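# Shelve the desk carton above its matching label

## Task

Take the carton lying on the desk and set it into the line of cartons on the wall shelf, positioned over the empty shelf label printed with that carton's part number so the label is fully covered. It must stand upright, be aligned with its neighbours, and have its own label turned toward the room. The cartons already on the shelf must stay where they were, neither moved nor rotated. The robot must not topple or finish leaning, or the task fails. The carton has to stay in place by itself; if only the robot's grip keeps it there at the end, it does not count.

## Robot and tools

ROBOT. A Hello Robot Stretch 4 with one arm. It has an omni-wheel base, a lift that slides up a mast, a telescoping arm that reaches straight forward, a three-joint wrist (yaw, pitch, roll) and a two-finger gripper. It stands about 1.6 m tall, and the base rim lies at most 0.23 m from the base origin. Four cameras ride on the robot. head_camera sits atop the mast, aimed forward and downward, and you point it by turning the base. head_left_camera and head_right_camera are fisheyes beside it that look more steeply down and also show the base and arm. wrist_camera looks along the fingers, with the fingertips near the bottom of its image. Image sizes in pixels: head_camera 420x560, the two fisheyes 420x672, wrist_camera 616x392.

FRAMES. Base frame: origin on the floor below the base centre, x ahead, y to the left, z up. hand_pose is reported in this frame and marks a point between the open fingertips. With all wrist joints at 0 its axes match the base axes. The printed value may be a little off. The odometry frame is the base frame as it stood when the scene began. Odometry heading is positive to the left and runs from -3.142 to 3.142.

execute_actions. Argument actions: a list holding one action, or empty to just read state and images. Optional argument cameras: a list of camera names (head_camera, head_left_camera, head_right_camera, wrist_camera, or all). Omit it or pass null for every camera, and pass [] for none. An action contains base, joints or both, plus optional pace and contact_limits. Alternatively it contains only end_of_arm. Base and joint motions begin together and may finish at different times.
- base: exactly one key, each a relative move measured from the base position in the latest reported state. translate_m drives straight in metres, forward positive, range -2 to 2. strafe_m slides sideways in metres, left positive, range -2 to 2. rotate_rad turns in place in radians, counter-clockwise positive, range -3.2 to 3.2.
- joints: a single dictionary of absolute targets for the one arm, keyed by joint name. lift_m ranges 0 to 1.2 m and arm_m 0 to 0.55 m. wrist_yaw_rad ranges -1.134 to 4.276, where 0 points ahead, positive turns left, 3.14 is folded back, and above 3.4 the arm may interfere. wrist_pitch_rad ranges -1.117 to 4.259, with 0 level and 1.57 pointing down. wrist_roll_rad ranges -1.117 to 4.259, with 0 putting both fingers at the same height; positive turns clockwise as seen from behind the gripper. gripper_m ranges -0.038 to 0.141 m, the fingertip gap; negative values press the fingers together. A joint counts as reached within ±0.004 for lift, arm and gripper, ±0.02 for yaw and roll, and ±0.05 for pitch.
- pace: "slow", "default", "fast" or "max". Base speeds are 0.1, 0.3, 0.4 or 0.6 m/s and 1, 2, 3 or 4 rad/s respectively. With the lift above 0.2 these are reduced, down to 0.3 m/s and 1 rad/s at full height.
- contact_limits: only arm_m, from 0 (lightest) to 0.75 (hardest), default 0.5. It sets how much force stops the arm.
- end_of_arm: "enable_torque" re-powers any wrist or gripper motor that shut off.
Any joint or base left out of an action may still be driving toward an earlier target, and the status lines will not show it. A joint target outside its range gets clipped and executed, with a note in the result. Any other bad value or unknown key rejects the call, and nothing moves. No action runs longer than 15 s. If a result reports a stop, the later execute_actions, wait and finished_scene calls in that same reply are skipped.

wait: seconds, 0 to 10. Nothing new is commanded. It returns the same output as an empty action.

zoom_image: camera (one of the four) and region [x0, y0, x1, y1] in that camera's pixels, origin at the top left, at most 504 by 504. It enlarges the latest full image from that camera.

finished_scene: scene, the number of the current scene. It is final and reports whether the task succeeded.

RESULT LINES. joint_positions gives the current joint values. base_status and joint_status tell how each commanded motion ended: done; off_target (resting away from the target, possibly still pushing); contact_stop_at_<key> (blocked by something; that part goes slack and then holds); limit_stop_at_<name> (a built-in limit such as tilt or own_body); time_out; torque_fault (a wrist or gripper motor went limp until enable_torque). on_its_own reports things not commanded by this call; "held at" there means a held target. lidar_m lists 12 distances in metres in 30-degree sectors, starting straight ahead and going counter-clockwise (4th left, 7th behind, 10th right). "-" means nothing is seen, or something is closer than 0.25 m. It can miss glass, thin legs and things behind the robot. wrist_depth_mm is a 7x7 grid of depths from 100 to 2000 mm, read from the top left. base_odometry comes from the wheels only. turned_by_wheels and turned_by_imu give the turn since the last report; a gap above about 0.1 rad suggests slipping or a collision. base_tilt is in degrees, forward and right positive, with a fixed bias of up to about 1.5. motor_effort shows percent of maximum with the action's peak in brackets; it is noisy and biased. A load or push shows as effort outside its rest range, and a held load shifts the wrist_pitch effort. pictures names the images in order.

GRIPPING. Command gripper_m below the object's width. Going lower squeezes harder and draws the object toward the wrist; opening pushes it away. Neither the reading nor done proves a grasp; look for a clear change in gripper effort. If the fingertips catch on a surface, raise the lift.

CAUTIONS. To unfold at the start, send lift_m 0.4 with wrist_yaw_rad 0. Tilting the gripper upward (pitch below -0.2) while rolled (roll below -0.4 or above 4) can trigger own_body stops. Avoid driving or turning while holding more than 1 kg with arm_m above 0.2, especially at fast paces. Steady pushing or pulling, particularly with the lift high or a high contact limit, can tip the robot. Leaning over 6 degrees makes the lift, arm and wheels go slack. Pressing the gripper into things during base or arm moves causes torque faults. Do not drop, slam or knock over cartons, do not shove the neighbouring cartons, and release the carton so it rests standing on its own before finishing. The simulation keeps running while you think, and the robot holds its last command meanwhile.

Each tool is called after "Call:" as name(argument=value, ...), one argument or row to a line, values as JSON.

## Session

Call:
execute_actions(
  actions=[],
)

Scene clock: 0.00 s.
base_odometry: x=+0.000 y=+0.000 heading=+0.000 (m, m, rad; odometry frame)
turned_by_wheels: +0.000 (rad since the last result)
turned_by_imu: +0.000 (rad since the last result)
base_tilt: forward=+0.1 right=+0.0 (deg)
lidar_m: 2.54 2.21 2.02 2.04 1.26 1.11 1.14 1.84 1.26 1.28 2.11 2.52
base_status: not commanded
joint_positions: lift_m=+0.295 arm_m=-0.002 wrist_yaw_rad=+3.207 wrist_pitch_rad=+0.021 wrist_roll_rad=+0.003 gripper_m=+0.057
joint_status: not commanded
motor_effort: lift_m=+17 arm_m=-1 wrist_yaw_rad=+0 wrist_pitch_rad=-6 wrist_roll_rad=-1 gripper_m=-2 wheel_0=+0 wheel_1=+0 wheel_2=+1 (%)
hand_pose: x=-0.1250 y=+0.0683 z=+0.4671 quat_wxyz=(-0.033, -0.011, +0.001, +0.999) (m; base frame)
wrist_depth_mm: - - 130 - 1983 1808 1661 / - - 130 - - 1756 1661 / - 108 133 - 1921 1464 1229 / 161 138 - - 1983 1708 1661 / 206 - - - 1983 1756 1661 / 208 1366 1255 1336 192 1537 1661 / 210 960 1060 - 1138 1060 1118
pictures: head_camera, head_left_camera, head_right_camera, wrist_camera
Images, in order (width x height): head_camera 420x560, head_left_camera 420x672, head_right_camera 420x672, wrist_camera 616x392.

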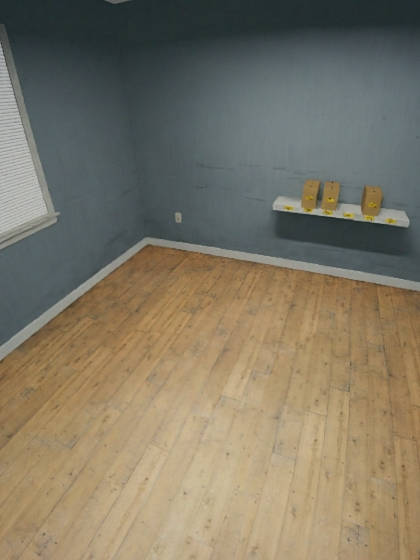

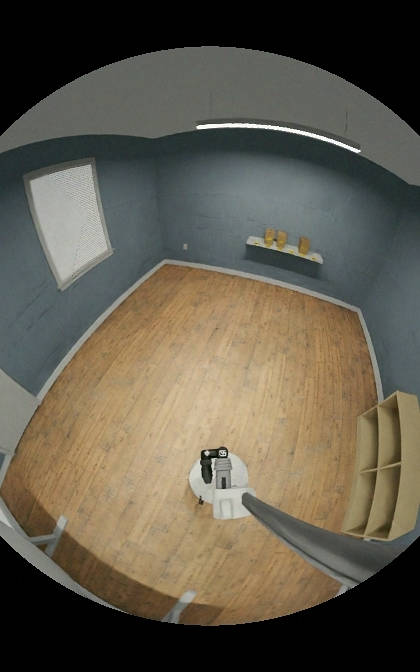

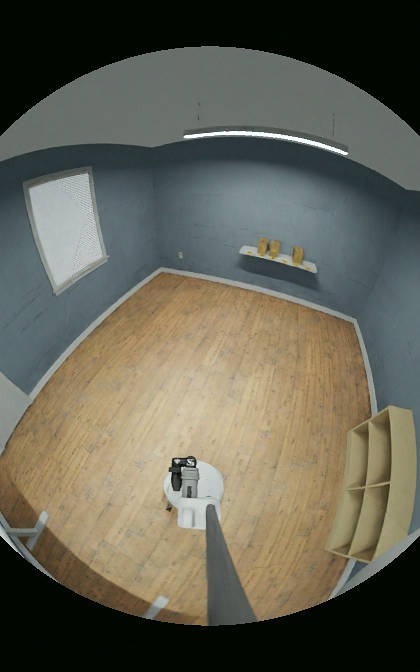

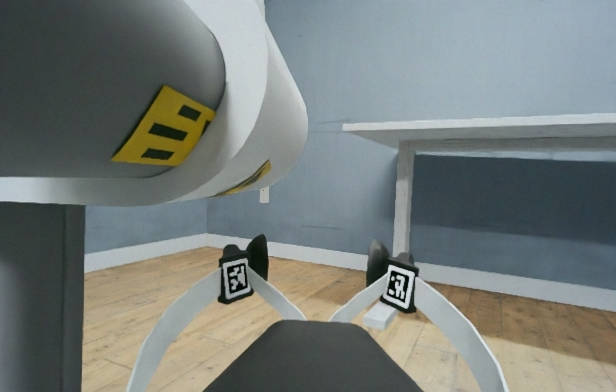

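Call:
execute_actions(
  actions=[
    {"base":{"rotate_rad":2.7},"joints":{"lift_m":0.68,"wrist_yaw_rad":0,"gripper_m":0.141}},
  ],
  cameras=["head_camera","wrist_camera"],
)

Scene clock: 5.87 s.
base_odometry: x=+0.000 y=+0.000 heading=+2.700 (m, m, rad; odometry frame)
turned_by_wheels: +2.700 (rad since the last result)
turned_by_imu: +2.775 (rad since the last result)
base_tilt: forward=+0.0 right=-0.2 (deg)
lidar_m: 1.10 1.16 1.78 1.26 1.30 2.30 2.78 2.86 2.15 2.03 2.05 1.18
base_status: done
joint_positions: lift_m=+0.680 arm_m=-0.002 wrist_yaw_rad=+0.001 wrist_pitch_rad=+0.021 wrist_roll_rad=+0.003 gripper_m=+0.141
joint_status: all done
motor_effort: lift_m=+20(21) arm_m=+0(0) wrist_yaw_rad=-2(8) wrist_pitch_rad=-6(6) wrist_roll_rad=+1(0) gripper_m=-1(2) wheel_0=-1(6) wheel_1=+0(5) wheel_2=-1(9) (%)
hand_pose: x=+0.4570 y=-0.0873 z=+0.8519 quat_wxyz=(+1.000, +0.002, +0.011, +0.000) (m; base frame)
wrist_depth_mm: 1661 1661 1756 1708 1661 1661 1756 / 1661 1661 1708 1661 1756 1756 1756 / 1708 1708 1708 1756 1661 1708 1756 / 1756 1808 1708 1708 1756 1756 1756 / 1756 1756 1025 1308 1138 991 1255 / 1708 1756 1808 166 1756 214 1756 / 1708 1661 1756 - 1808 1808 1808
pictures: head_camera, wrist_camera
Images, in order (width x height): head_camera 420x560, wrist_camera 616x392.

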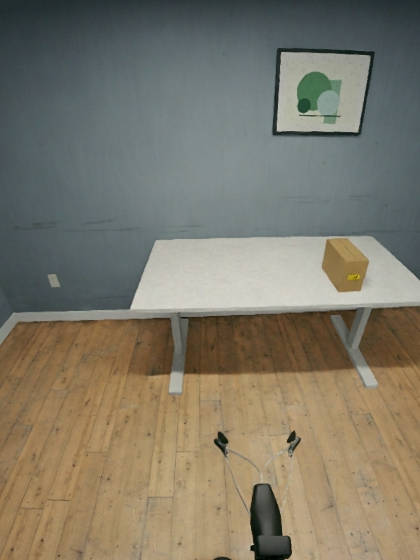

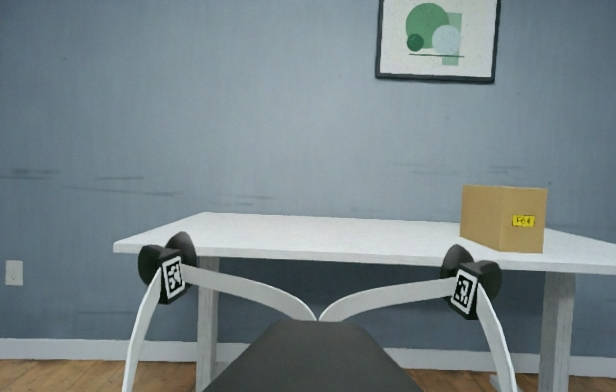

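Call:
execute_actions(
  actions=[
    {"base":{"strafe_m":-0.58},"joints":{"arm_m":0.3}},
  ],
  cameras=["head_camera","wrist_camera"],
)

Scene clock: 11.30 s.
base_odometry: x=+0.248 y=+0.524 heading=+2.700 (m, m, rad; odometry frame)
turned_by_wheels: +0.000 (rad since the last result)
turned_by_imu: +0.001 (rad since the last result)
base_tilt: forward=+0.0 right=+0.0 (deg)
lidar_m: 1.12 1.17 2.37 1.84 1.90 2.68 2.75 2.19 1.53 1.45 1.48 1.18
base_status: done
joint_positions: lift_m=+0.680 arm_m=+0.299 wrist_yaw_rad=+0.000 wrist_pitch_rad=+0.021 wrist_roll_rad=+0.003 gripper_m=+0.141
joint_status: all done
motor_effort: lift_m=+19(20) arm_m=+8(9) wrist_yaw_rad=+0(2) wrist_pitch_rad=-6(7) wrist_roll_rad=-2(1) gripper_m=+0(1) wheel_0=-1(8) wheel_1=+2(8) wheel_2=+0(2) (%)
hand_pose: x=+0.7579 y=-0.0874 z=+0.8520 quat_wxyz=(+1.000, +0.002, +0.011, +0.000) (m; base frame)
wrist_depth_mm: 1397 1430 1430 1366 1430 1397 1430 / 1366 1366 1397 1464 1430 1430 1464 / 1464 1464 1430 1464 1464 1464 1464 / 1464 1464 1464 732 1499 1499 1537 / 788 732 854 732 931 1464 1499 / 1464 1430 1464 165 991 213 1464 / 1430 1464 1499 - 1255 1499 1537
pictures: head_camera, wrist_camera
Images, in order (width x height): head_camera 420x560, wrist_camera 616x392.

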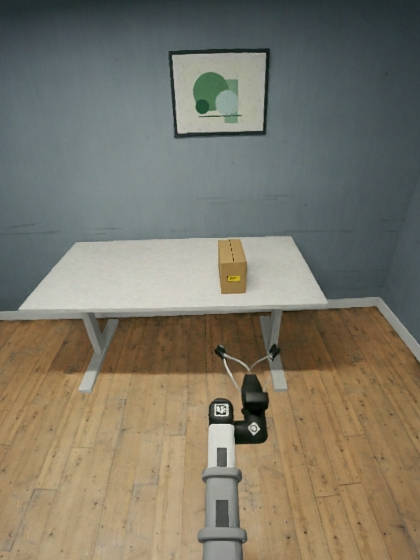

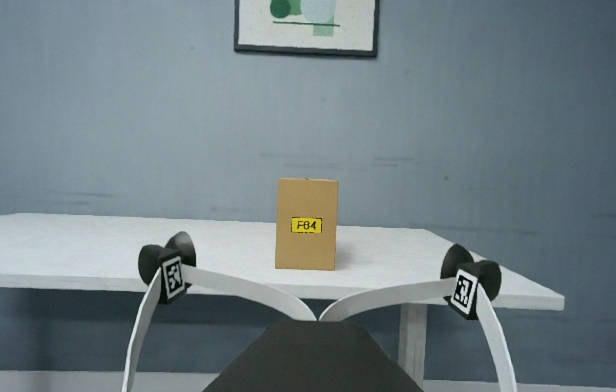

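Call:
execute_actions(
  actions=[
    {"base":{"translate_m":0.43},"joints":{"lift_m":0.665}},
  ],
  cameras=["head_camera","wrist_camera"],
)

Call:
zoom_image(
  camera="head_camera",
  region=[170,240,330,400],
)

Scene clock: 17.87 s.
base_odometry: x=-0.141 y=+0.708 heading=+2.700 (m, m, rad; odometry frame)
turned_by_wheels: +0.000 (rad since the last result)
turned_by_imu: +0.002 (rad since the last result)
base_tilt: forward=-0.1 right=-0.2 (deg)
lidar_m: 0.69 0.73 1.02 1.87 1.91 3.10 3.21 2.17 1.52 1.37 1.46 0.73
base_status: done
joint_positions: lift_m=+0.665 arm_m=+0.299 wrist_yaw_rad=+0.000 wrist_pitch_rad=+0.021 wrist_roll_rad=+0.003 gripper_m=+0.141
joint_status: all done
motor_effort: lift_m=+16(18) arm_m=+8(7) wrist_yaw_rad=-1(2) wrist_pitch_rad=-5(6) wrist_roll_rad=-1(2) gripper_m=-2(0) wheel_0=+0(6) wheel_1=-1(4) wheel_2=+0(7) (%)
hand_pose: x=+0.7580 y=-0.0874 z=+0.8372 quat_wxyz=(+1.000, +0.002, +0.011, +0.000) (m; base frame)
wrist_depth_mm: 991 991 1008 991 1025 991 1025 / 1008 1008 991 991 991 1008 1042 / 1008 991 1008 1025 1042 1042 1008 / 1008 1008 287 286 1042 1042 1060 / 741 676 287 289 854 1042 1060 / 452 433 290 165 424 430 539 / 327 330 315 - 370 353 368
pictures: head_camera, wrist_camera
Images, in order (width x height): head_camera 420x560, wrist_camera 616x392.

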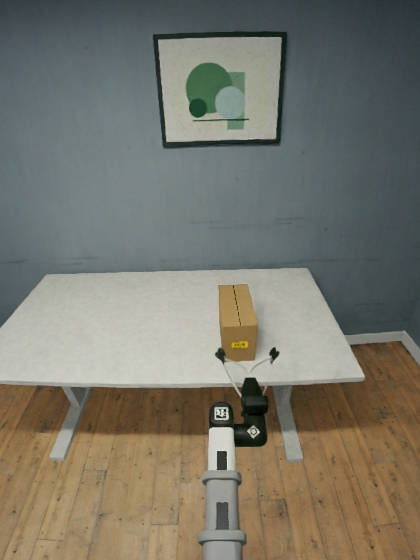

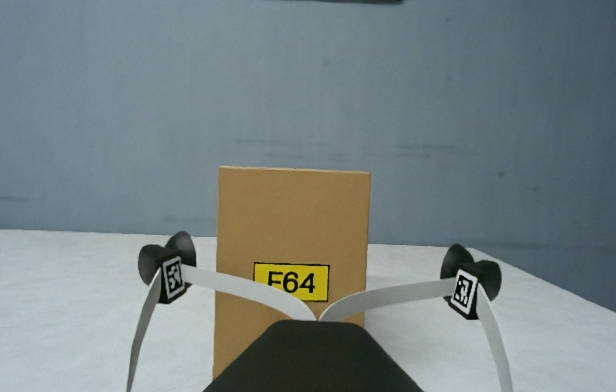

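Region (170, 240, 330, 400) of head_camera's 420x560 image, scaled by 3.150, with more detail than that image has.

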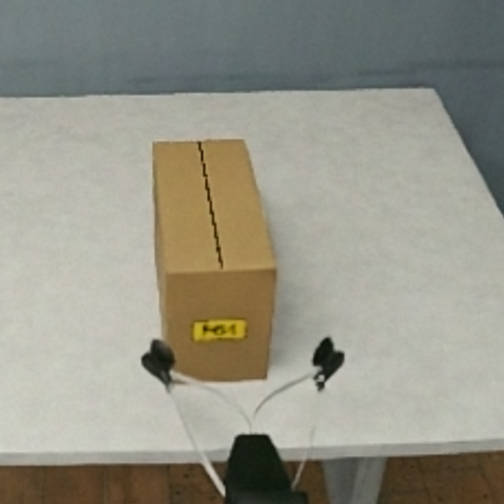

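Call:
execute_actions(
  actions=[
    {"base":{"strafe_m":0.02}},
  ],
  cameras=["wrist_camera"],
)

Call:
execute_actions(
  actions=[
    {"joints":{"arm_m":0.4},"pace":"slow"},
  ],
  cameras=["wrist_camera"],
)

Scene clock: 21.73 s.
base_odometry: x=-0.149 y=+0.690 heading=+2.700 (m, m, rad; odometry frame)
turned_by_wheels: +0.000 (rad since the last result)
turned_by_imu: +0.002 (rad since the last result)
base_tilt: forward=+0.0 right=+0.0 (deg)
lidar_m: 0.70 0.73 1.02 1.87 1.90 3.06 3.21 2.22 1.55 1.40 1.47 0.73
base_status: done
joint_positions: lift_m=+0.665 arm_m=+0.299 wrist_yaw_rad=+0.000 wrist_pitch_rad=+0.021 wrist_roll_rad=+0.003 gripper_m=+0.141
joint_status: not commanded
motor_effort: lift_m=+16(16) arm_m=+8(8) wrist_yaw_rad=+0(1) wrist_pitch_rad=-6(7) wrist_roll_rad=-1(2) gripper_m=+0(1) wheel_0=+0(8) wheel_1=+1(7) wheel_2=+0(0) (%)
hand_pose: x=+0.7580 y=-0.0874 z=+0.8372 quat_wxyz=(+1.000, +0.002, +0.011, +0.000) (m; base frame)
wrist_depth_mm: 960 991 976 1008 991 991 1008 / 991 991 991 1008 991 1025 1025 / 991 976 1025 1008 1042 1042 1025 / 1025 1025 1025 286 287 1025 1042 / 741 676 290 289 691 1042 1042 / 455 430 404 165 293 214 535 / 327 334 345 - 359 351 366
pictures: wrist_camera
Images, in order (width x height): wrist_camera 616x392.

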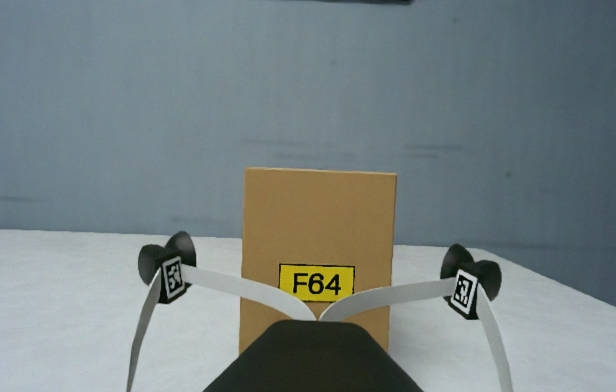

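Scene clock: 24.03 s.
base_odometry: x=-0.149 y=+0.690 heading=+2.700 (m, m, rad; odometry frame)
turned_by_wheels: +0.000 (rad since the last result)
turned_by_imu: +0.001 (rad since the last result)
base_tilt: forward=+0.1 right=+0.1 (deg)
lidar_m: 0.69 0.73 1.01 1.84 1.90 3.09 3.19 2.21 1.55 1.38 1.46 0.75
base_status: not commanded
joint_positions: lift_m=+0.665 arm_m=+0.399 wrist_yaw_rad=+0.000 wrist_pitch_rad=+0.021 wrist_roll_rad=+0.003 gripper_m=+0.141
joint_status: all done
motor_effort: lift_m=+16(16) arm_m=+8(8) wrist_yaw_rad=-1(1) wrist_pitch_rad=-7(7) wrist_roll_rad=+0(1) gripper_m=-1(1) wheel_0=+0(1) wheel_1=+1(1) wheel_2=+0(0) (%)
hand_pose: x=+0.8579 y=-0.0874 z=+0.8372 quat_wxyz=(+1.000, +0.002, +0.011, +0.000) (m; base frame)
wrist_depth_mm: 891 891 891 891 891 917 917 / 917 904 904 931 917 904 917 / 891 891 917 917 917 931 946 / 904 904 188 189 189 931 917 / 741 668 189 190 191 931 946 / 452 427 191 190 193 430 530 / 329 329 245 - 195 353 368
pictures: wrist_camera
Images, in order (width x height): wrist_camera 616x392.

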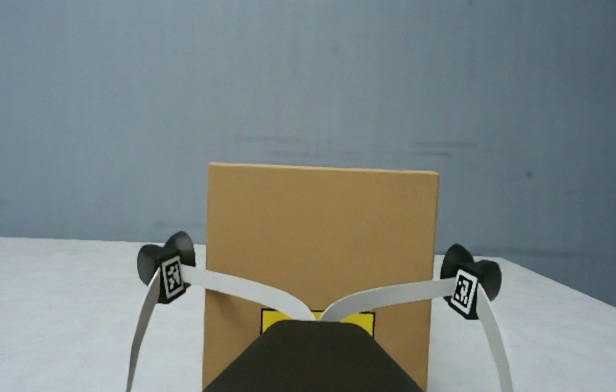

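Call:
execute_actions(
  actions=[
    {"joints":{"gripper_m":0.03}},
  ],
  cameras=[],
)

Call:
execute_actions(
  actions=[
    {"joints":{"lift_m":0.72},"pace":"slow"},
  ],
  cameras=["wrist_camera"],
)

Call:
execute_actions(
  actions=[
    {"base":{"translate_m":-0.3},"joints":{"arm_m":0.0}},
  ],
  cameras=[],
)

Call:
execute_actions(
  actions=[
    {"base":{"rotate_rad":3.07},"pace":"slow"},
  ],
  cameras=[],
)

Call:
execute_actions(
  actions=[
    {"base":{"translate_m":1.8}},
  ],
  cameras=["head_camera","wrist_camera"],
)

Call:
zoom_image(
  camera="head_camera",
  region=[0,230,420,480],
)

Scene clock: 30.60 s.
base_odometry: x=-0.149 y=+0.690 heading=+2.700 (m, m, rad; odometry frame)
turned_by_wheels: +0.000 (rad since the last result)
turned_by_imu: +0.002 (rad since the last result)
base_tilt: forward=+0.0 right=-0.2 (deg)
lidar_m: 0.70 0.74 1.01 1.84 1.88 3.09 3.20 2.19 1.55 1.41 1.48 0.76
base_status: not commanded
joint_positions: lift_m=+0.665 arm_m=+0.399 wrist_yaw_rad=+0.000 wrist_pitch_rad=+0.021 wrist_roll_rad=+0.003 gripper_m=+0.031
joint_status: all done
motor_effort: lift_m=+16(16) arm_m=+8(9) wrist_yaw_rad=-1(1) wrist_pitch_rad=-7(6) wrist_roll_rad=-1(1) gripper_m=-24(25) wheel_0=-1(0) wheel_1=+1(1) wheel_2=+0(0) (%)
hand_pose: x=+0.8579 y=-0.0874 z=+0.8372 quat_wxyz=(+1.000, +0.002, +0.011, +0.000) (m; base frame)
wrist_depth_mm: 878 891 904 904 904 904 904 / 891 891 904 904 917 917 931 / 891 891 917 931 904 917 931 / 904 917 166 166 165 931 931 / 741 750 167 167 166 946 946 / 442 176 168 168 167 168 530 / 325 330 171 - 169 355 342
pictures: none
No camera images: the call's "cameras" was empty. Leave "cameras" out to get every camera's image.

Scene clock: 31.93 s.
base_odometry: x=-0.149 y=+0.690 heading=+2.700 (m, m, rad; odometry frame)
turned_by_wheels: +0.000 (rad since the last result)
turned_by_imu: +0.001 (rad since the last result)
base_tilt: forward=+0.0 right=-0.1 (deg)
lidar_m: 0.68 0.73 1.01 1.86 1.91 3.07 3.21 2.18 1.53 1.39 1.47 0.73
base_status: not commanded
joint_positions: lift_m=+0.720 arm_m=+0.399 wrist_yaw_rad=+0.000 wrist_pitch_rad=+0.023 wrist_roll_rad=+0.003 gripper_m=+0.031
joint_status: all done
motor_effort: lift_m=+20(21) arm_m=+8(8) wrist_yaw_rad=-1(2) wrist_pitch_rad=-11(11) wrist_roll_rad=+0(1) gripper_m=-27(24) wheel_0=+0(1) wheel_1=+0(1) wheel_2=+0(0) (%)
hand_pose: x=+0.8579 y=-0.0874 z=+0.8914 quat_wxyz=(+1.000, +0.002, +0.012, +0.000) (m; base frame)
wrist_depth_mm: 891 904 891 904 904 891 904 / 891 891 891 878 904 917 931 / 917 917 917 931 931 931 946 / 904 917 167 167 167 917 931 / 917 931 168 167 167 931 931 / 585 176 169 167 168 168 946 / 424 433 169 - 169 466 445
pictures: wrist_camera
Images, in order (width x height): wrist_camera 616x392.

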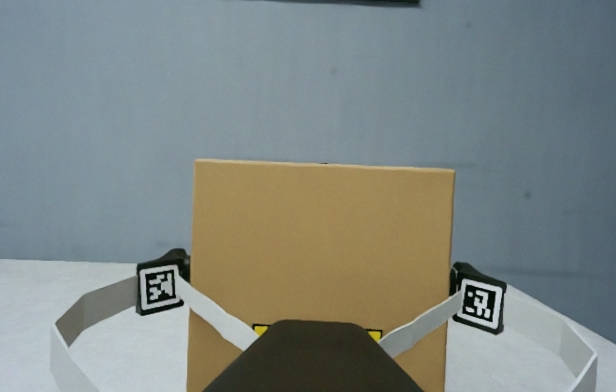

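Scene clock: 34.40 s.
base_odometry: x=+0.122 y=+0.562 heading=+2.700 (m, m, rad; odometry frame)
turned_by_wheels: +0.000 (rad since the last result)
turned_by_imu: +0.001 (rad since the last result)
base_tilt: forward=+0.1 right=-0.2 (deg)
lidar_m: 0.39 1.06 2.36 1.83 1.89 2.84 2.89 2.18 1.54 1.44 1.44 0.40
base_status: done
joint_positions: lift_m=+0.720 arm_m=+0.001 wrist_yaw_rad=+0.000 wrist_pitch_rad=+0.023 wrist_roll_rad=+0.003 gripper_m=+0.031
joint_status: all done
motor_effort: lift_m=+19(20) arm_m=-8(7) wrist_yaw_rad=+0(2) wrist_pitch_rad=-12(13) wrist_roll_rad=-1(1) gripper_m=-25(25) wheel_0=+1(4) wheel_1=+0(6) wheel_2=-1(9) (%)
hand_pose: x=+0.4607 y=-0.0875 z=+0.8913 quat_wxyz=(+1.000, +0.002, +0.012, +0.000) (m; base frame)
wrist_depth_mm: 1576 1576 1576 1576 1576 1618 1618 / 1537 1576 1576 1618 1576 1708 1618 / 1618 1661 1618 1576 1661 1618 1618 / 1618 1576 167 167 166 1618 1708 / 946 991 168 167 167 1661 1661 / 1160 176 168 169 168 168 1708 / 1182 1661 170 - 168 1661 1708
pictures: none
No camera images: the call's "cameras" was empty. Leave "cameras" out to get every camera's image.

Scene clock: 38.77 s.
base_odometry: x=+0.122 y=+0.562 heading=-0.514 (m, m, rad; odometry frame)
turned_by_wheels: +3.070 (rad since the last result)
turned_by_imu: +3.155 (rad since the last result)
base_tilt: forward=+0.0 right=-0.1 (deg)
lidar_m: 0.39 2.34 1.58 1.45 1.46 1.07 1.00 1.05 1.36 1.83 1.88 0.41
base_status: done
joint_positions: lift_m=+0.720 arm_m=+0.001 wrist_yaw_rad=+0.000 wrist_pitch_rad=+0.023 wrist_roll_rad=+0.003 gripper_m=+0.031
joint_status: not commanded
motor_effort: lift_m=+19(20) arm_m=-7(7) wrist_yaw_rad=-1(1) wrist_pitch_rad=-12(12) wrist_roll_rad=-1(1) gripper_m=-26(25) wheel_0=+0(5) wheel_1=-1(3) wheel_2=+0(6) (%)
hand_pose: x=+0.4607 y=-0.0874 z=+0.8913 quat_wxyz=(+1.000, +0.002, +0.012, +0.000) (m; base frame)
wrist_depth_mm: - - - - - - - / - - - - - - - / - - - - - - - / - - 167 167 166 - - / - - 168 167 167 - - / - 176 169 169 167 168 - / 1756 1808 170 - 168 1863 1863
pictures: none
No camera images: the call's "cameras" was empty. Leave "cameras" out to get every camera's image.

Scene clock: 46.27 s.
base_odometry: x=+1.690 y=-0.323 heading=-0.514 (m, m, rad; odometry frame)
turned_by_wheels: +0.000 (rad since the last result)
turned_by_imu: +0.004 (rad since the last result)
base_tilt: forward=+0.1 right=-0.1 (deg)
lidar_m: 0.39 1.11 1.44 1.61 1.62 2.17 3.66 2.68 1.86 2.05 1.72 0.41
base_status: done
joint_positions: lift_m=+0.720 arm_m=+0.001 wrist_yaw_rad=+0.000 wrist_pitch_rad=+0.023 wrist_roll_rad=+0.003 gripper_m=+0.031
joint_status: not commanded
motor_effort: lift_m=+20(19) arm_m=-8(8) wrist_yaw_rad=+0(1) wrist_pitch_rad=-12(12) wrist_roll_rad=+0(0) gripper_m=-25(23) wheel_0=+1(6) wheel_1=-2(5) wheel_2=+0(8) (%)
hand_pose: x=+0.4607 y=-0.0874 z=+0.8914 quat_wxyz=(+1.000, +0.002, +0.012, +0.000) (m; base frame)
wrist_depth_mm: 831 842 866 866 878 891 904 / 842 842 854 866 891 891 931 / 854 842 842 878 891 891 931 / 854 854 167 167 166 917 798 / 854 866 168 167 167 820 715 / 866 176 168 168 168 168 676 / 866 891 170 - 169 946 960
pictures: head_camera, wrist_camera
Images, in order (width x height): head_camera 420x560, wrist_camera 616x392.

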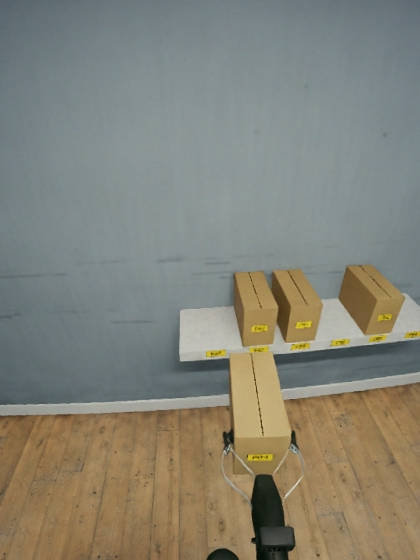

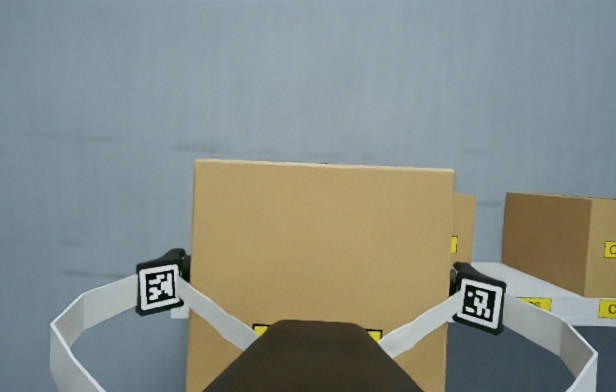

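Region (0, 230, 420, 480) of head_camera's 420x560 image, scaled by 1.200, with more detail than that image has; it fills the top 300 rows of this view, and the rest is white.

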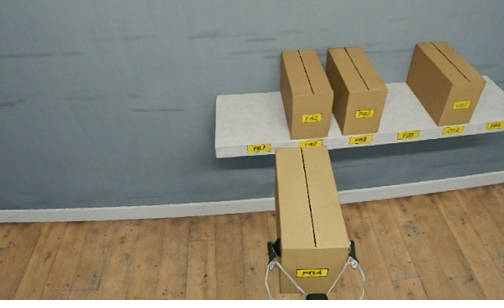

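Call:
zoom_image(
  camera="head_camera",
  region=[190,300,420,380],
)

Call:
execute_actions(
  actions=[
    {"base":{"rotate_rad":0.06}},
  ],
  cameras=[],
)

Call:
execute_actions(
  actions=[
    {"base":{"strafe_m":-0.5}},
  ],
  cameras=["head_camera","wrist_camera"],
)

Call:
zoom_image(
  camera="head_camera",
  region=[60,260,360,400],
)

Region (190, 300, 420, 380) of head_camera's 420x560 image, scaled by 2.191, with more detail than that image has; it fills the top 175 rows of this view, and the rest is white.

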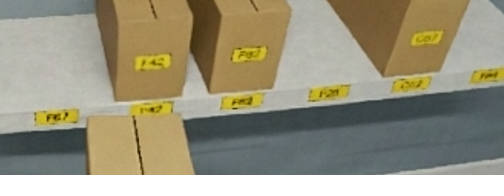

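Scene clock: 50.53 s.
base_odometry: x=+1.690 y=-0.323 heading=-0.454 (m, m, rad; odometry frame)
turned_by_wheels: +0.060 (rad since the last result)
turned_by_imu: +0.063 (rad since the last result)
base_tilt: forward=+0.1 right=-0.1 (deg)
lidar_m: 0.39 1.13 1.53 1.61 1.65 2.28 3.74 2.48 1.88 2.07 1.23 0.40
base_status: done
joint_positions: lift_m=+0.720 arm_m=+0.001 wrist_yaw_rad=+0.000 wrist_pitch_rad=+0.023 wrist_roll_rad=+0.003 gripper_m=+0.031
joint_status: not commanded
motor_effort: lift_m=+19(20) arm_m=-7(8) wrist_yaw_rad=-1(2) wrist_pitch_rad=-11(12) wrist_roll_rad=+1(3) gripper_m=-25(24) wheel_0=+0(3) wheel_1=+0(4) wheel_2=+0(4) (%)
hand_pose: x=+0.4607 y=-0.0873 z=+0.8914 quat_wxyz=(+1.000, +0.002, +0.012, +0.000) (m; base frame)
wrist_depth_mm: 866 854 842 854 866 854 854 / 866 866 854 866 854 866 854 / 866 878 866 878 866 878 866 / 891 878 167 167 166 627 878 / 891 878 168 168 167 627 788 / 891 176 169 169 168 168 634 / 904 904 170 - 168 917 904
pictures: none
No camera images: the call's "cameras" was empty. Leave "cameras" out to get every camera's image.

Scene clock: 53.53 s.
base_odometry: x=+1.470 y=-0.772 heading=-0.454 (m, m, rad; odometry frame)
turned_by_wheels: +0.000 (rad since the last result)
turned_by_imu: -0.002 (rad since the last result)
base_tilt: forward=-0.1 right=-0.2 (deg)
lidar_m: 0.38 0.87 1.53 2.10 2.20 2.88 3.67 1.77 1.44 1.56 1.62 0.38
base_status: done
joint_positions: lift_m=+0.720 arm_m=+0.001 wrist_yaw_rad=+0.000 wrist_pitch_rad=+0.023 wrist_roll_rad=+0.003 gripper_m=+0.031
joint_status: not commanded
motor_effort: lift_m=+19(19) arm_m=-8(7) wrist_yaw_rad=-2(1) wrist_pitch_rad=-12(11) wrist_roll_rad=+0(1) gripper_m=-25(24) wheel_0=-2(8) wheel_1=-1(8) wheel_2=-1(1) (%)
hand_pose: x=+0.4607 y=-0.0874 z=+0.8914 quat_wxyz=(+1.000, +0.002, +0.012, +0.000) (m; base frame)
wrist_depth_mm: 854 866 866 866 878 866 866 / 891 866 878 891 891 904 878 / 878 891 878 904 891 891 878 / 878 640 167 167 167 904 891 / 676 654 168 168 167 917 904 / 654 173 169 168 167 168 917 / 904 917 170 - 168 917 931
pictures: head_camera, wrist_camera
Images, in order (width x height): head_camera 420x560, wrist_camera 616x392.

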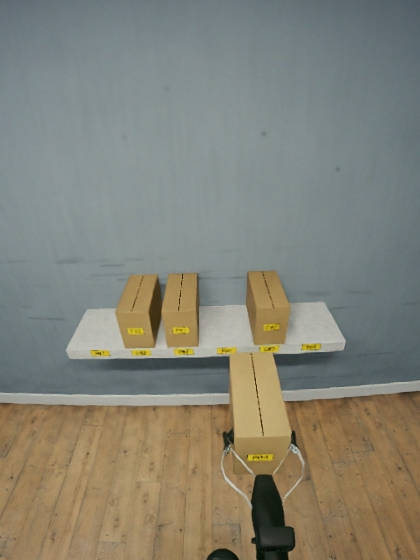

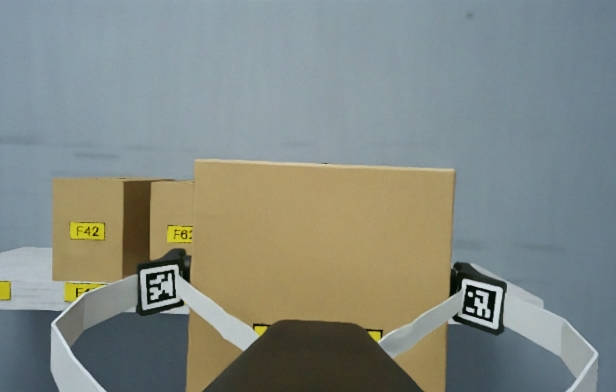

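Region (60, 260, 360, 400) of head_camera's 420x560 image, scaled by 1.680, with more detail than that image has; it fills the top 235 rows of this view, and the rest is white.

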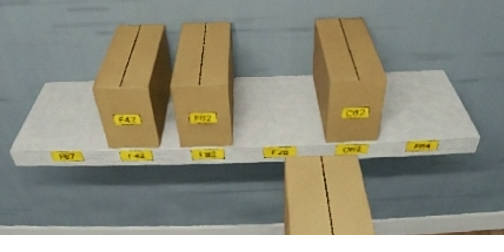

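Call:
execute_actions(
  actions=[
    {"base":{"strafe_m":-0.267},"joints":{"lift_m":0.735}},
  ],
  cameras=[],
)

Call:
execute_actions(
  actions=[
    {"joints":{"arm_m":0.27}},
  ],
  cameras=["head_camera","wrist_camera"],
)

Call:
zoom_image(
  camera="head_camera",
  region=[60,250,320,420],
)

Scene clock: 61.07 s.
base_odometry: x=+1.353 y=-1.012 heading=-0.454 (m, m, rad; odometry frame)
turned_by_wheels: +0.000 (rad since the last result)
turned_by_imu: +0.001 (rad since the last result)
base_tilt: forward=+0.1 right=-0.1 (deg)
lidar_m: 0.40 0.88 1.20 2.39 2.46 3.06 3.67 1.37 1.23 1.28 1.36 0.40
base_status: done
joint_positions: lift_m=+0.735 arm_m=+0.001 wrist_yaw_rad=+0.000 wrist_pitch_rad=+0.023 wrist_roll_rad=+0.003 gripper_m=+0.031
joint_status: all done
motor_effort: lift_m=+19(21) arm_m=-8(7) wrist_yaw_rad=-1(2) wrist_pitch_rad=-12(12) wrist_roll_rad=-1(2) gripper_m=-24(26) wheel_0=-1(7) wheel_1=+0(7) wheel_2=-1(0) (%)
hand_pose: x=+0.4607 y=-0.0874 z=+0.9064 quat_wxyz=(+1.000, +0.002, +0.012, +0.000) (m; base frame)
wrist_depth_mm: 878 878 878 878 878 878 878 / 878 866 878 878 891 891 891 / 891 891 878 891 904 904 917 / 654 904 167 167 166 917 904 / 647 788 168 167 167 931 917 / 654 176 169 168 168 168 931 / 931 917 170 - 168 931 931
pictures: none
No camera images: the call's "cameras" was empty. Leave "cameras" out to get every camera's image.

Scene clock: 63.00 s.
base_odometry: x=+1.353 y=-1.012 heading=-0.454 (m, m, rad; odometry frame)
turned_by_wheels: +0.000 (rad since the last result)
turned_by_imu: +0.001 (rad since the last result)
base_tilt: forward=+0.1 right=+0.0 (deg)
lidar_m: 0.66 0.89 1.19 2.38 2.44 3.03 3.68 1.36 1.23 1.28 1.35 1.17
base_status: not commanded
joint_positions: lift_m=+0.735 arm_m=+0.269 wrist_yaw_rad=+0.000 wrist_pitch_rad=+0.023 wrist_roll_rad=+0.003 gripper_m=+0.031
joint_status: all done
motor_effort: lift_m=+19(19) arm_m=+8(10) wrist_yaw_rad=-1(0) wrist_pitch_rad=-11(11) wrist_roll_rad=+0(0) gripper_m=-25(26) wheel_0=-1(1) wheel_1=+0(0) wheel_2=+0(0) (%)
hand_pose: x=+0.7279 y=-0.0874 z=+0.9064 quat_wxyz=(+1.000, +0.002, +0.012, +0.000) (m; base frame)
wrist_depth_mm: 615 609 615 615 615 621 627 / 621 621 627 621 627 627 634 / 627 627 627 627 634 634 634 / 627 627 167 167 166 640 640 / 615 382 168 168 167 640 647 / 539 176 168 168 168 168 654 / 404 387 169 - 168 661 661
pictures: head_camera, wrist_camera
Images, in order (width x height): head_camera 420x560, wrist_camera 616x392.

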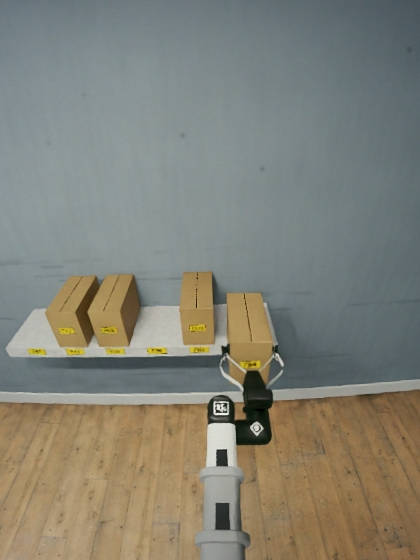

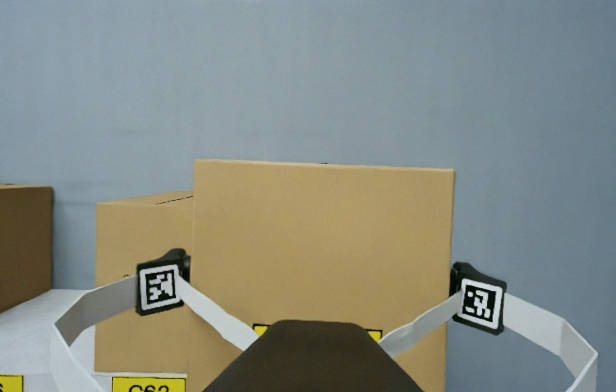

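Region (60, 250, 320, 420) of head_camera's 420x560 image, scaled by 1.938, with more detail than that image has; it fills the top 330 rows of this view, and the rest is white.

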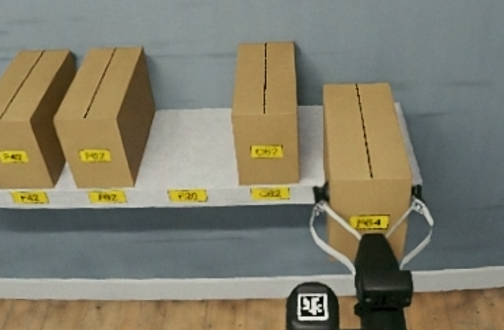

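Call:
execute_actions(
  actions=[
    {"joints":{"lift_m":0.71,"arm_m":0.465,"wrist_yaw_rad":0.017},"pace":"slow","contact_limits":{"arm_m":0.3}},
  ],
  cameras=["head_camera","wrist_camera"],
)

Scene clock: 70.03 s.
base_odometry: x=+1.353 y=-1.012 heading=-0.454 (m, m, rad; odometry frame)
turned_by_wheels: +0.000 (rad since the last result)
turned_by_imu: +0.003 (rad since the last result)
base_tilt: forward=+0.1 right=+0.0 (deg)
lidar_m: 0.84 0.89 1.20 2.38 2.47 3.03 3.67 1.34 1.23 1.30 1.33 1.15
base_status: not commanded
joint_positions: lift_m=+0.710 arm_m=+0.464 wrist_yaw_rad=+0.017 wrist_pitch_rad=+0.023 wrist_roll_rad=+0.003 gripper_m=+0.031
joint_status: all done
motor_effort: lift_m=+16(18) arm_m=+8(8) wrist_yaw_rad=+0(3) wrist_pitch_rad=-12(11) wrist_roll_rad=+0(2) gripper_m=-25(24) wheel_0=-1(1) wheel_1=+0(0) wheel_2=+0(0) (%)
contact_limits: arm_m 0.3
hand_pose: x=+0.9243 y=-0.0825 z=+0.8817 quat_wxyz=(+1.000, +0.002, +0.012, +0.008) (m; base frame)
wrist_depth_mm: 430 430 427 430 427 424 427 / 433 433 436 427 430 430 427 / 439 439 436 436 433 436 433 / 187 243 167 167 167 439 436 / 187 195 168 167 167 439 442 / 189 176 169 168 168 168 445 / 191 216 170 - 168 449 452
pictures: head_camera, wrist_camera
Images, in order (width x height): head_camera 420x560, wrist_camera 616x392.

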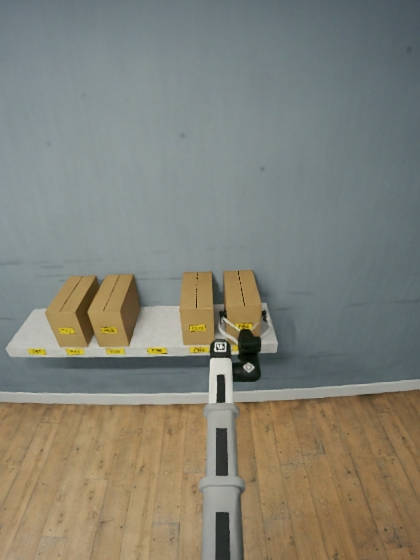

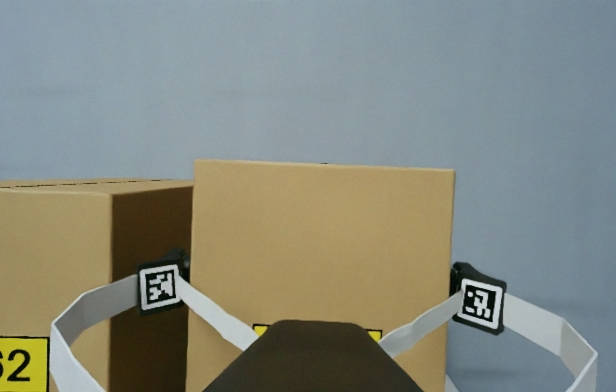

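Call:
execute_actions(
  actions=[
    {"base":{"strafe_m":-0.004},"joints":{"lift_m":0.692},"pace":"slow"},
  ],
  cameras=["wrist_camera"],
)

Call:
execute_actions(
  actions=[
    {"joints":{"gripper_m":0.13}},
  ],
  cameras=["wrist_camera"],
)

Call:
execute_actions(
  actions=[
    {"joints":{"arm_m":0.27}},
  ],
  cameras=["head_camera","wrist_camera"],
)

Call:
zoom_image(
  camera="head_camera",
  region=[120,260,300,380],
)

Scene clock: 74.87 s.
base_odometry: x=+1.352 y=-1.015 heading=-0.454 (m, m, rad; odometry frame)
turned_by_wheels: +0.000 (rad since the last result)
turned_by_imu: +0.001 (rad since the last result)
base_tilt: forward=+0.1 right=+0.0 (deg)
lidar_m: 0.83 0.86 1.20 2.39 2.47 3.02 3.66 1.33 1.23 1.29 1.35 1.17
base_status: done
joint_positions: lift_m=+0.692 arm_m=+0.464 wrist_yaw_rad=+0.017 wrist_pitch_rad=+0.022 wrist_roll_rad=+0.003 gripper_m=+0.031
joint_status: all done
motor_effort: lift_m=+15(16) arm_m=+8(8) wrist_yaw_rad=+0(1) wrist_pitch_rad=-9(11) wrist_roll_rad=+0(0) gripper_m=-26(25) wheel_0=+0(3) wheel_1=-2(3) wheel_2=+0(1) (%)
hand_pose: x=+0.9244 y=-0.0825 z=+0.8639 quat_wxyz=(+1.000, +0.002, +0.011, +0.008) (m; base frame)
wrist_depth_mm: 433 427 430 430 427 427 427 / 433 430 436 436 430 427 430 / 436 439 436 436 433 436 433 / 185 215 166 166 165 433 439 / 188 203 167 167 167 439 439 / 189 176 168 169 167 168 442 / 190 227 170 - 169 452 452
pictures: wrist_camera
Images, in order (width x height): wrist_camera 616x392.

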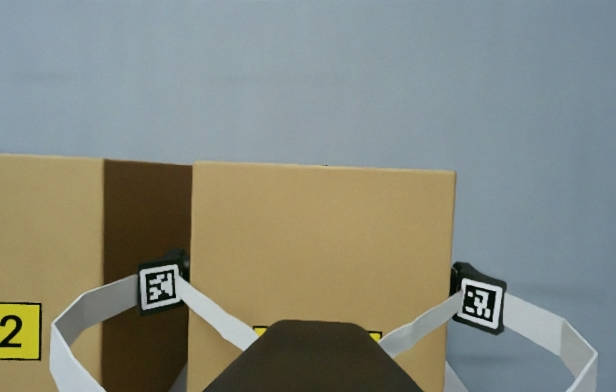

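Scene clock: 76.80 s.
base_odometry: x=+1.352 y=-1.015 heading=-0.455 (m, m, rad; odometry frame)
turned_by_wheels: +0.000 (rad since the last result)
turned_by_imu: +0.001 (rad since the last result)
base_tilt: forward=-0.1 right=-0.2 (deg)
lidar_m: 0.85 0.90 1.19 2.37 2.45 3.02 3.67 1.35 1.22 1.28 1.34 1.17
base_status: not commanded
joint_positions: lift_m=+0.692 arm_m=+0.464 wrist_yaw_rad=+0.016 wrist_pitch_rad=+0.022 wrist_roll_rad=+0.003 gripper_m=+0.130
joint_status: all done
motor_effort: lift_m=+16(16) arm_m=+8(8) wrist_yaw_rad=+1(3) wrist_pitch_rad=-8(9) wrist_roll_rad=+0(0) gripper_m=+0(26) wheel_0=+0(0) wheel_1=-2(2) wheel_2=-1(1) (%)
hand_pose: x=+0.9243 y=-0.0827 z=+0.8641 quat_wxyz=(+1.000, +0.002, +0.011, +0.008) (m; base frame)
wrist_depth_mm: 430 430 427 427 424 427 424 / 433 430 439 433 433 430 433 / 442 436 439 439 436 436 433 / 186 216 190 189 189 439 436 / 187 205 192 191 190 442 439 / 189 195 193 161 191 445 445 / 191 210 249 - 193 449 449
pictures: wrist_camera
Images, in order (width x height): wrist_camera 616x392.

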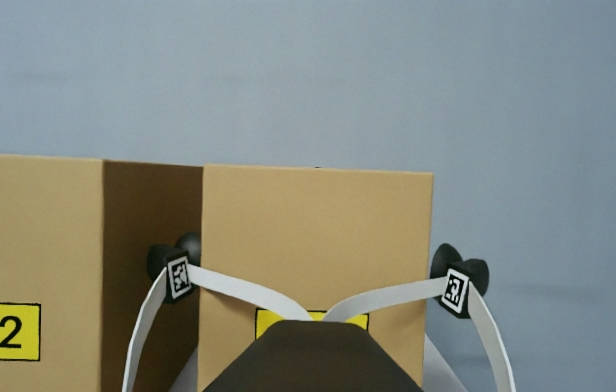

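Scene clock: 78.47 s.
base_odometry: x=+1.352 y=-1.015 heading=-0.455 (m, m, rad; odometry frame)
turned_by_wheels: +0.000 (rad since the last result)
turned_by_imu: +0.001 (rad since the last result)
base_tilt: forward=+0.0 right=-0.2 (deg)
lidar_m: 0.85 0.90 1.19 2.37 2.46 3.04 3.66 1.35 1.23 1.29 1.33 1.18
base_status: not commanded
joint_positions: lift_m=+0.692 arm_m=+0.271 wrist_yaw_rad=+0.017 wrist_pitch_rad=+0.021 wrist_roll_rad=+0.003 gripper_m=+0.130
joint_status: all done
motor_effort: lift_m=+16(16) arm_m=-7(5) wrist_yaw_rad=+0(2) wrist_pitch_rad=-6(8) wrist_roll_rad=+2(1) gripper_m=+0(0) wheel_0=+0(0) wheel_1=-2(2) wheel_2=-1(1) (%)
hand_pose: x=+0.7321 y=-0.0825 z=+0.8642 quat_wxyz=(+1.000, +0.002, +0.011, +0.008) (m; base frame)
wrist_depth_mm: 621 621 615 621 609 615 621 / 621 621 615 627 621 609 621 / 627 634 627 627 627 627 627 / 603 377 397 384 627 634 634 / 591 382 407 389 640 634 640 / 455 384 384 163 389 647 634 / 384 384 384 - 387 647 640
pictures: head_camera, wrist_camera
Images, in order (width x height): head_camera 420x560, wrist_camera 616x392.

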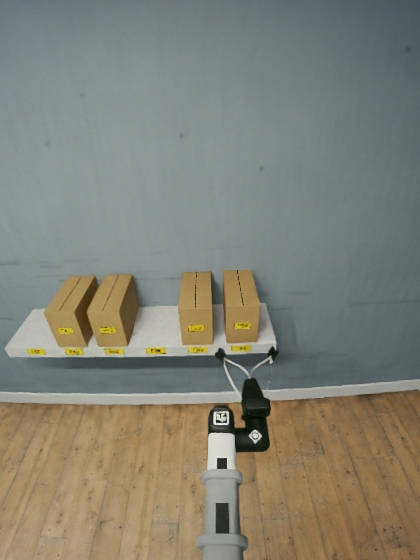

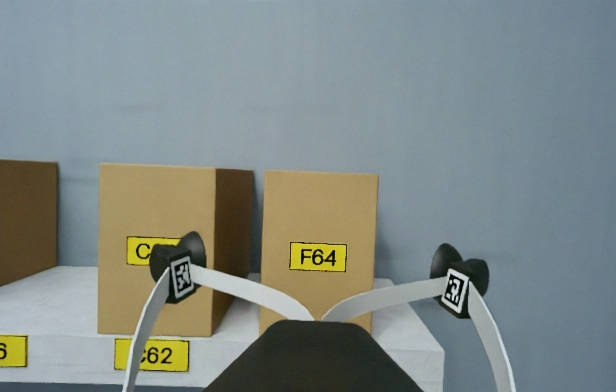

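Region (120, 260, 300, 380) of head_camera's 420x560 image, scaled by 2.800, with more detail than that image has.

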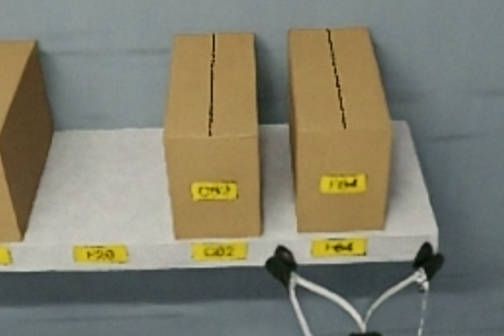

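Call:
finished_scene(
  scene=2,
)

The scene is finished: the task was done.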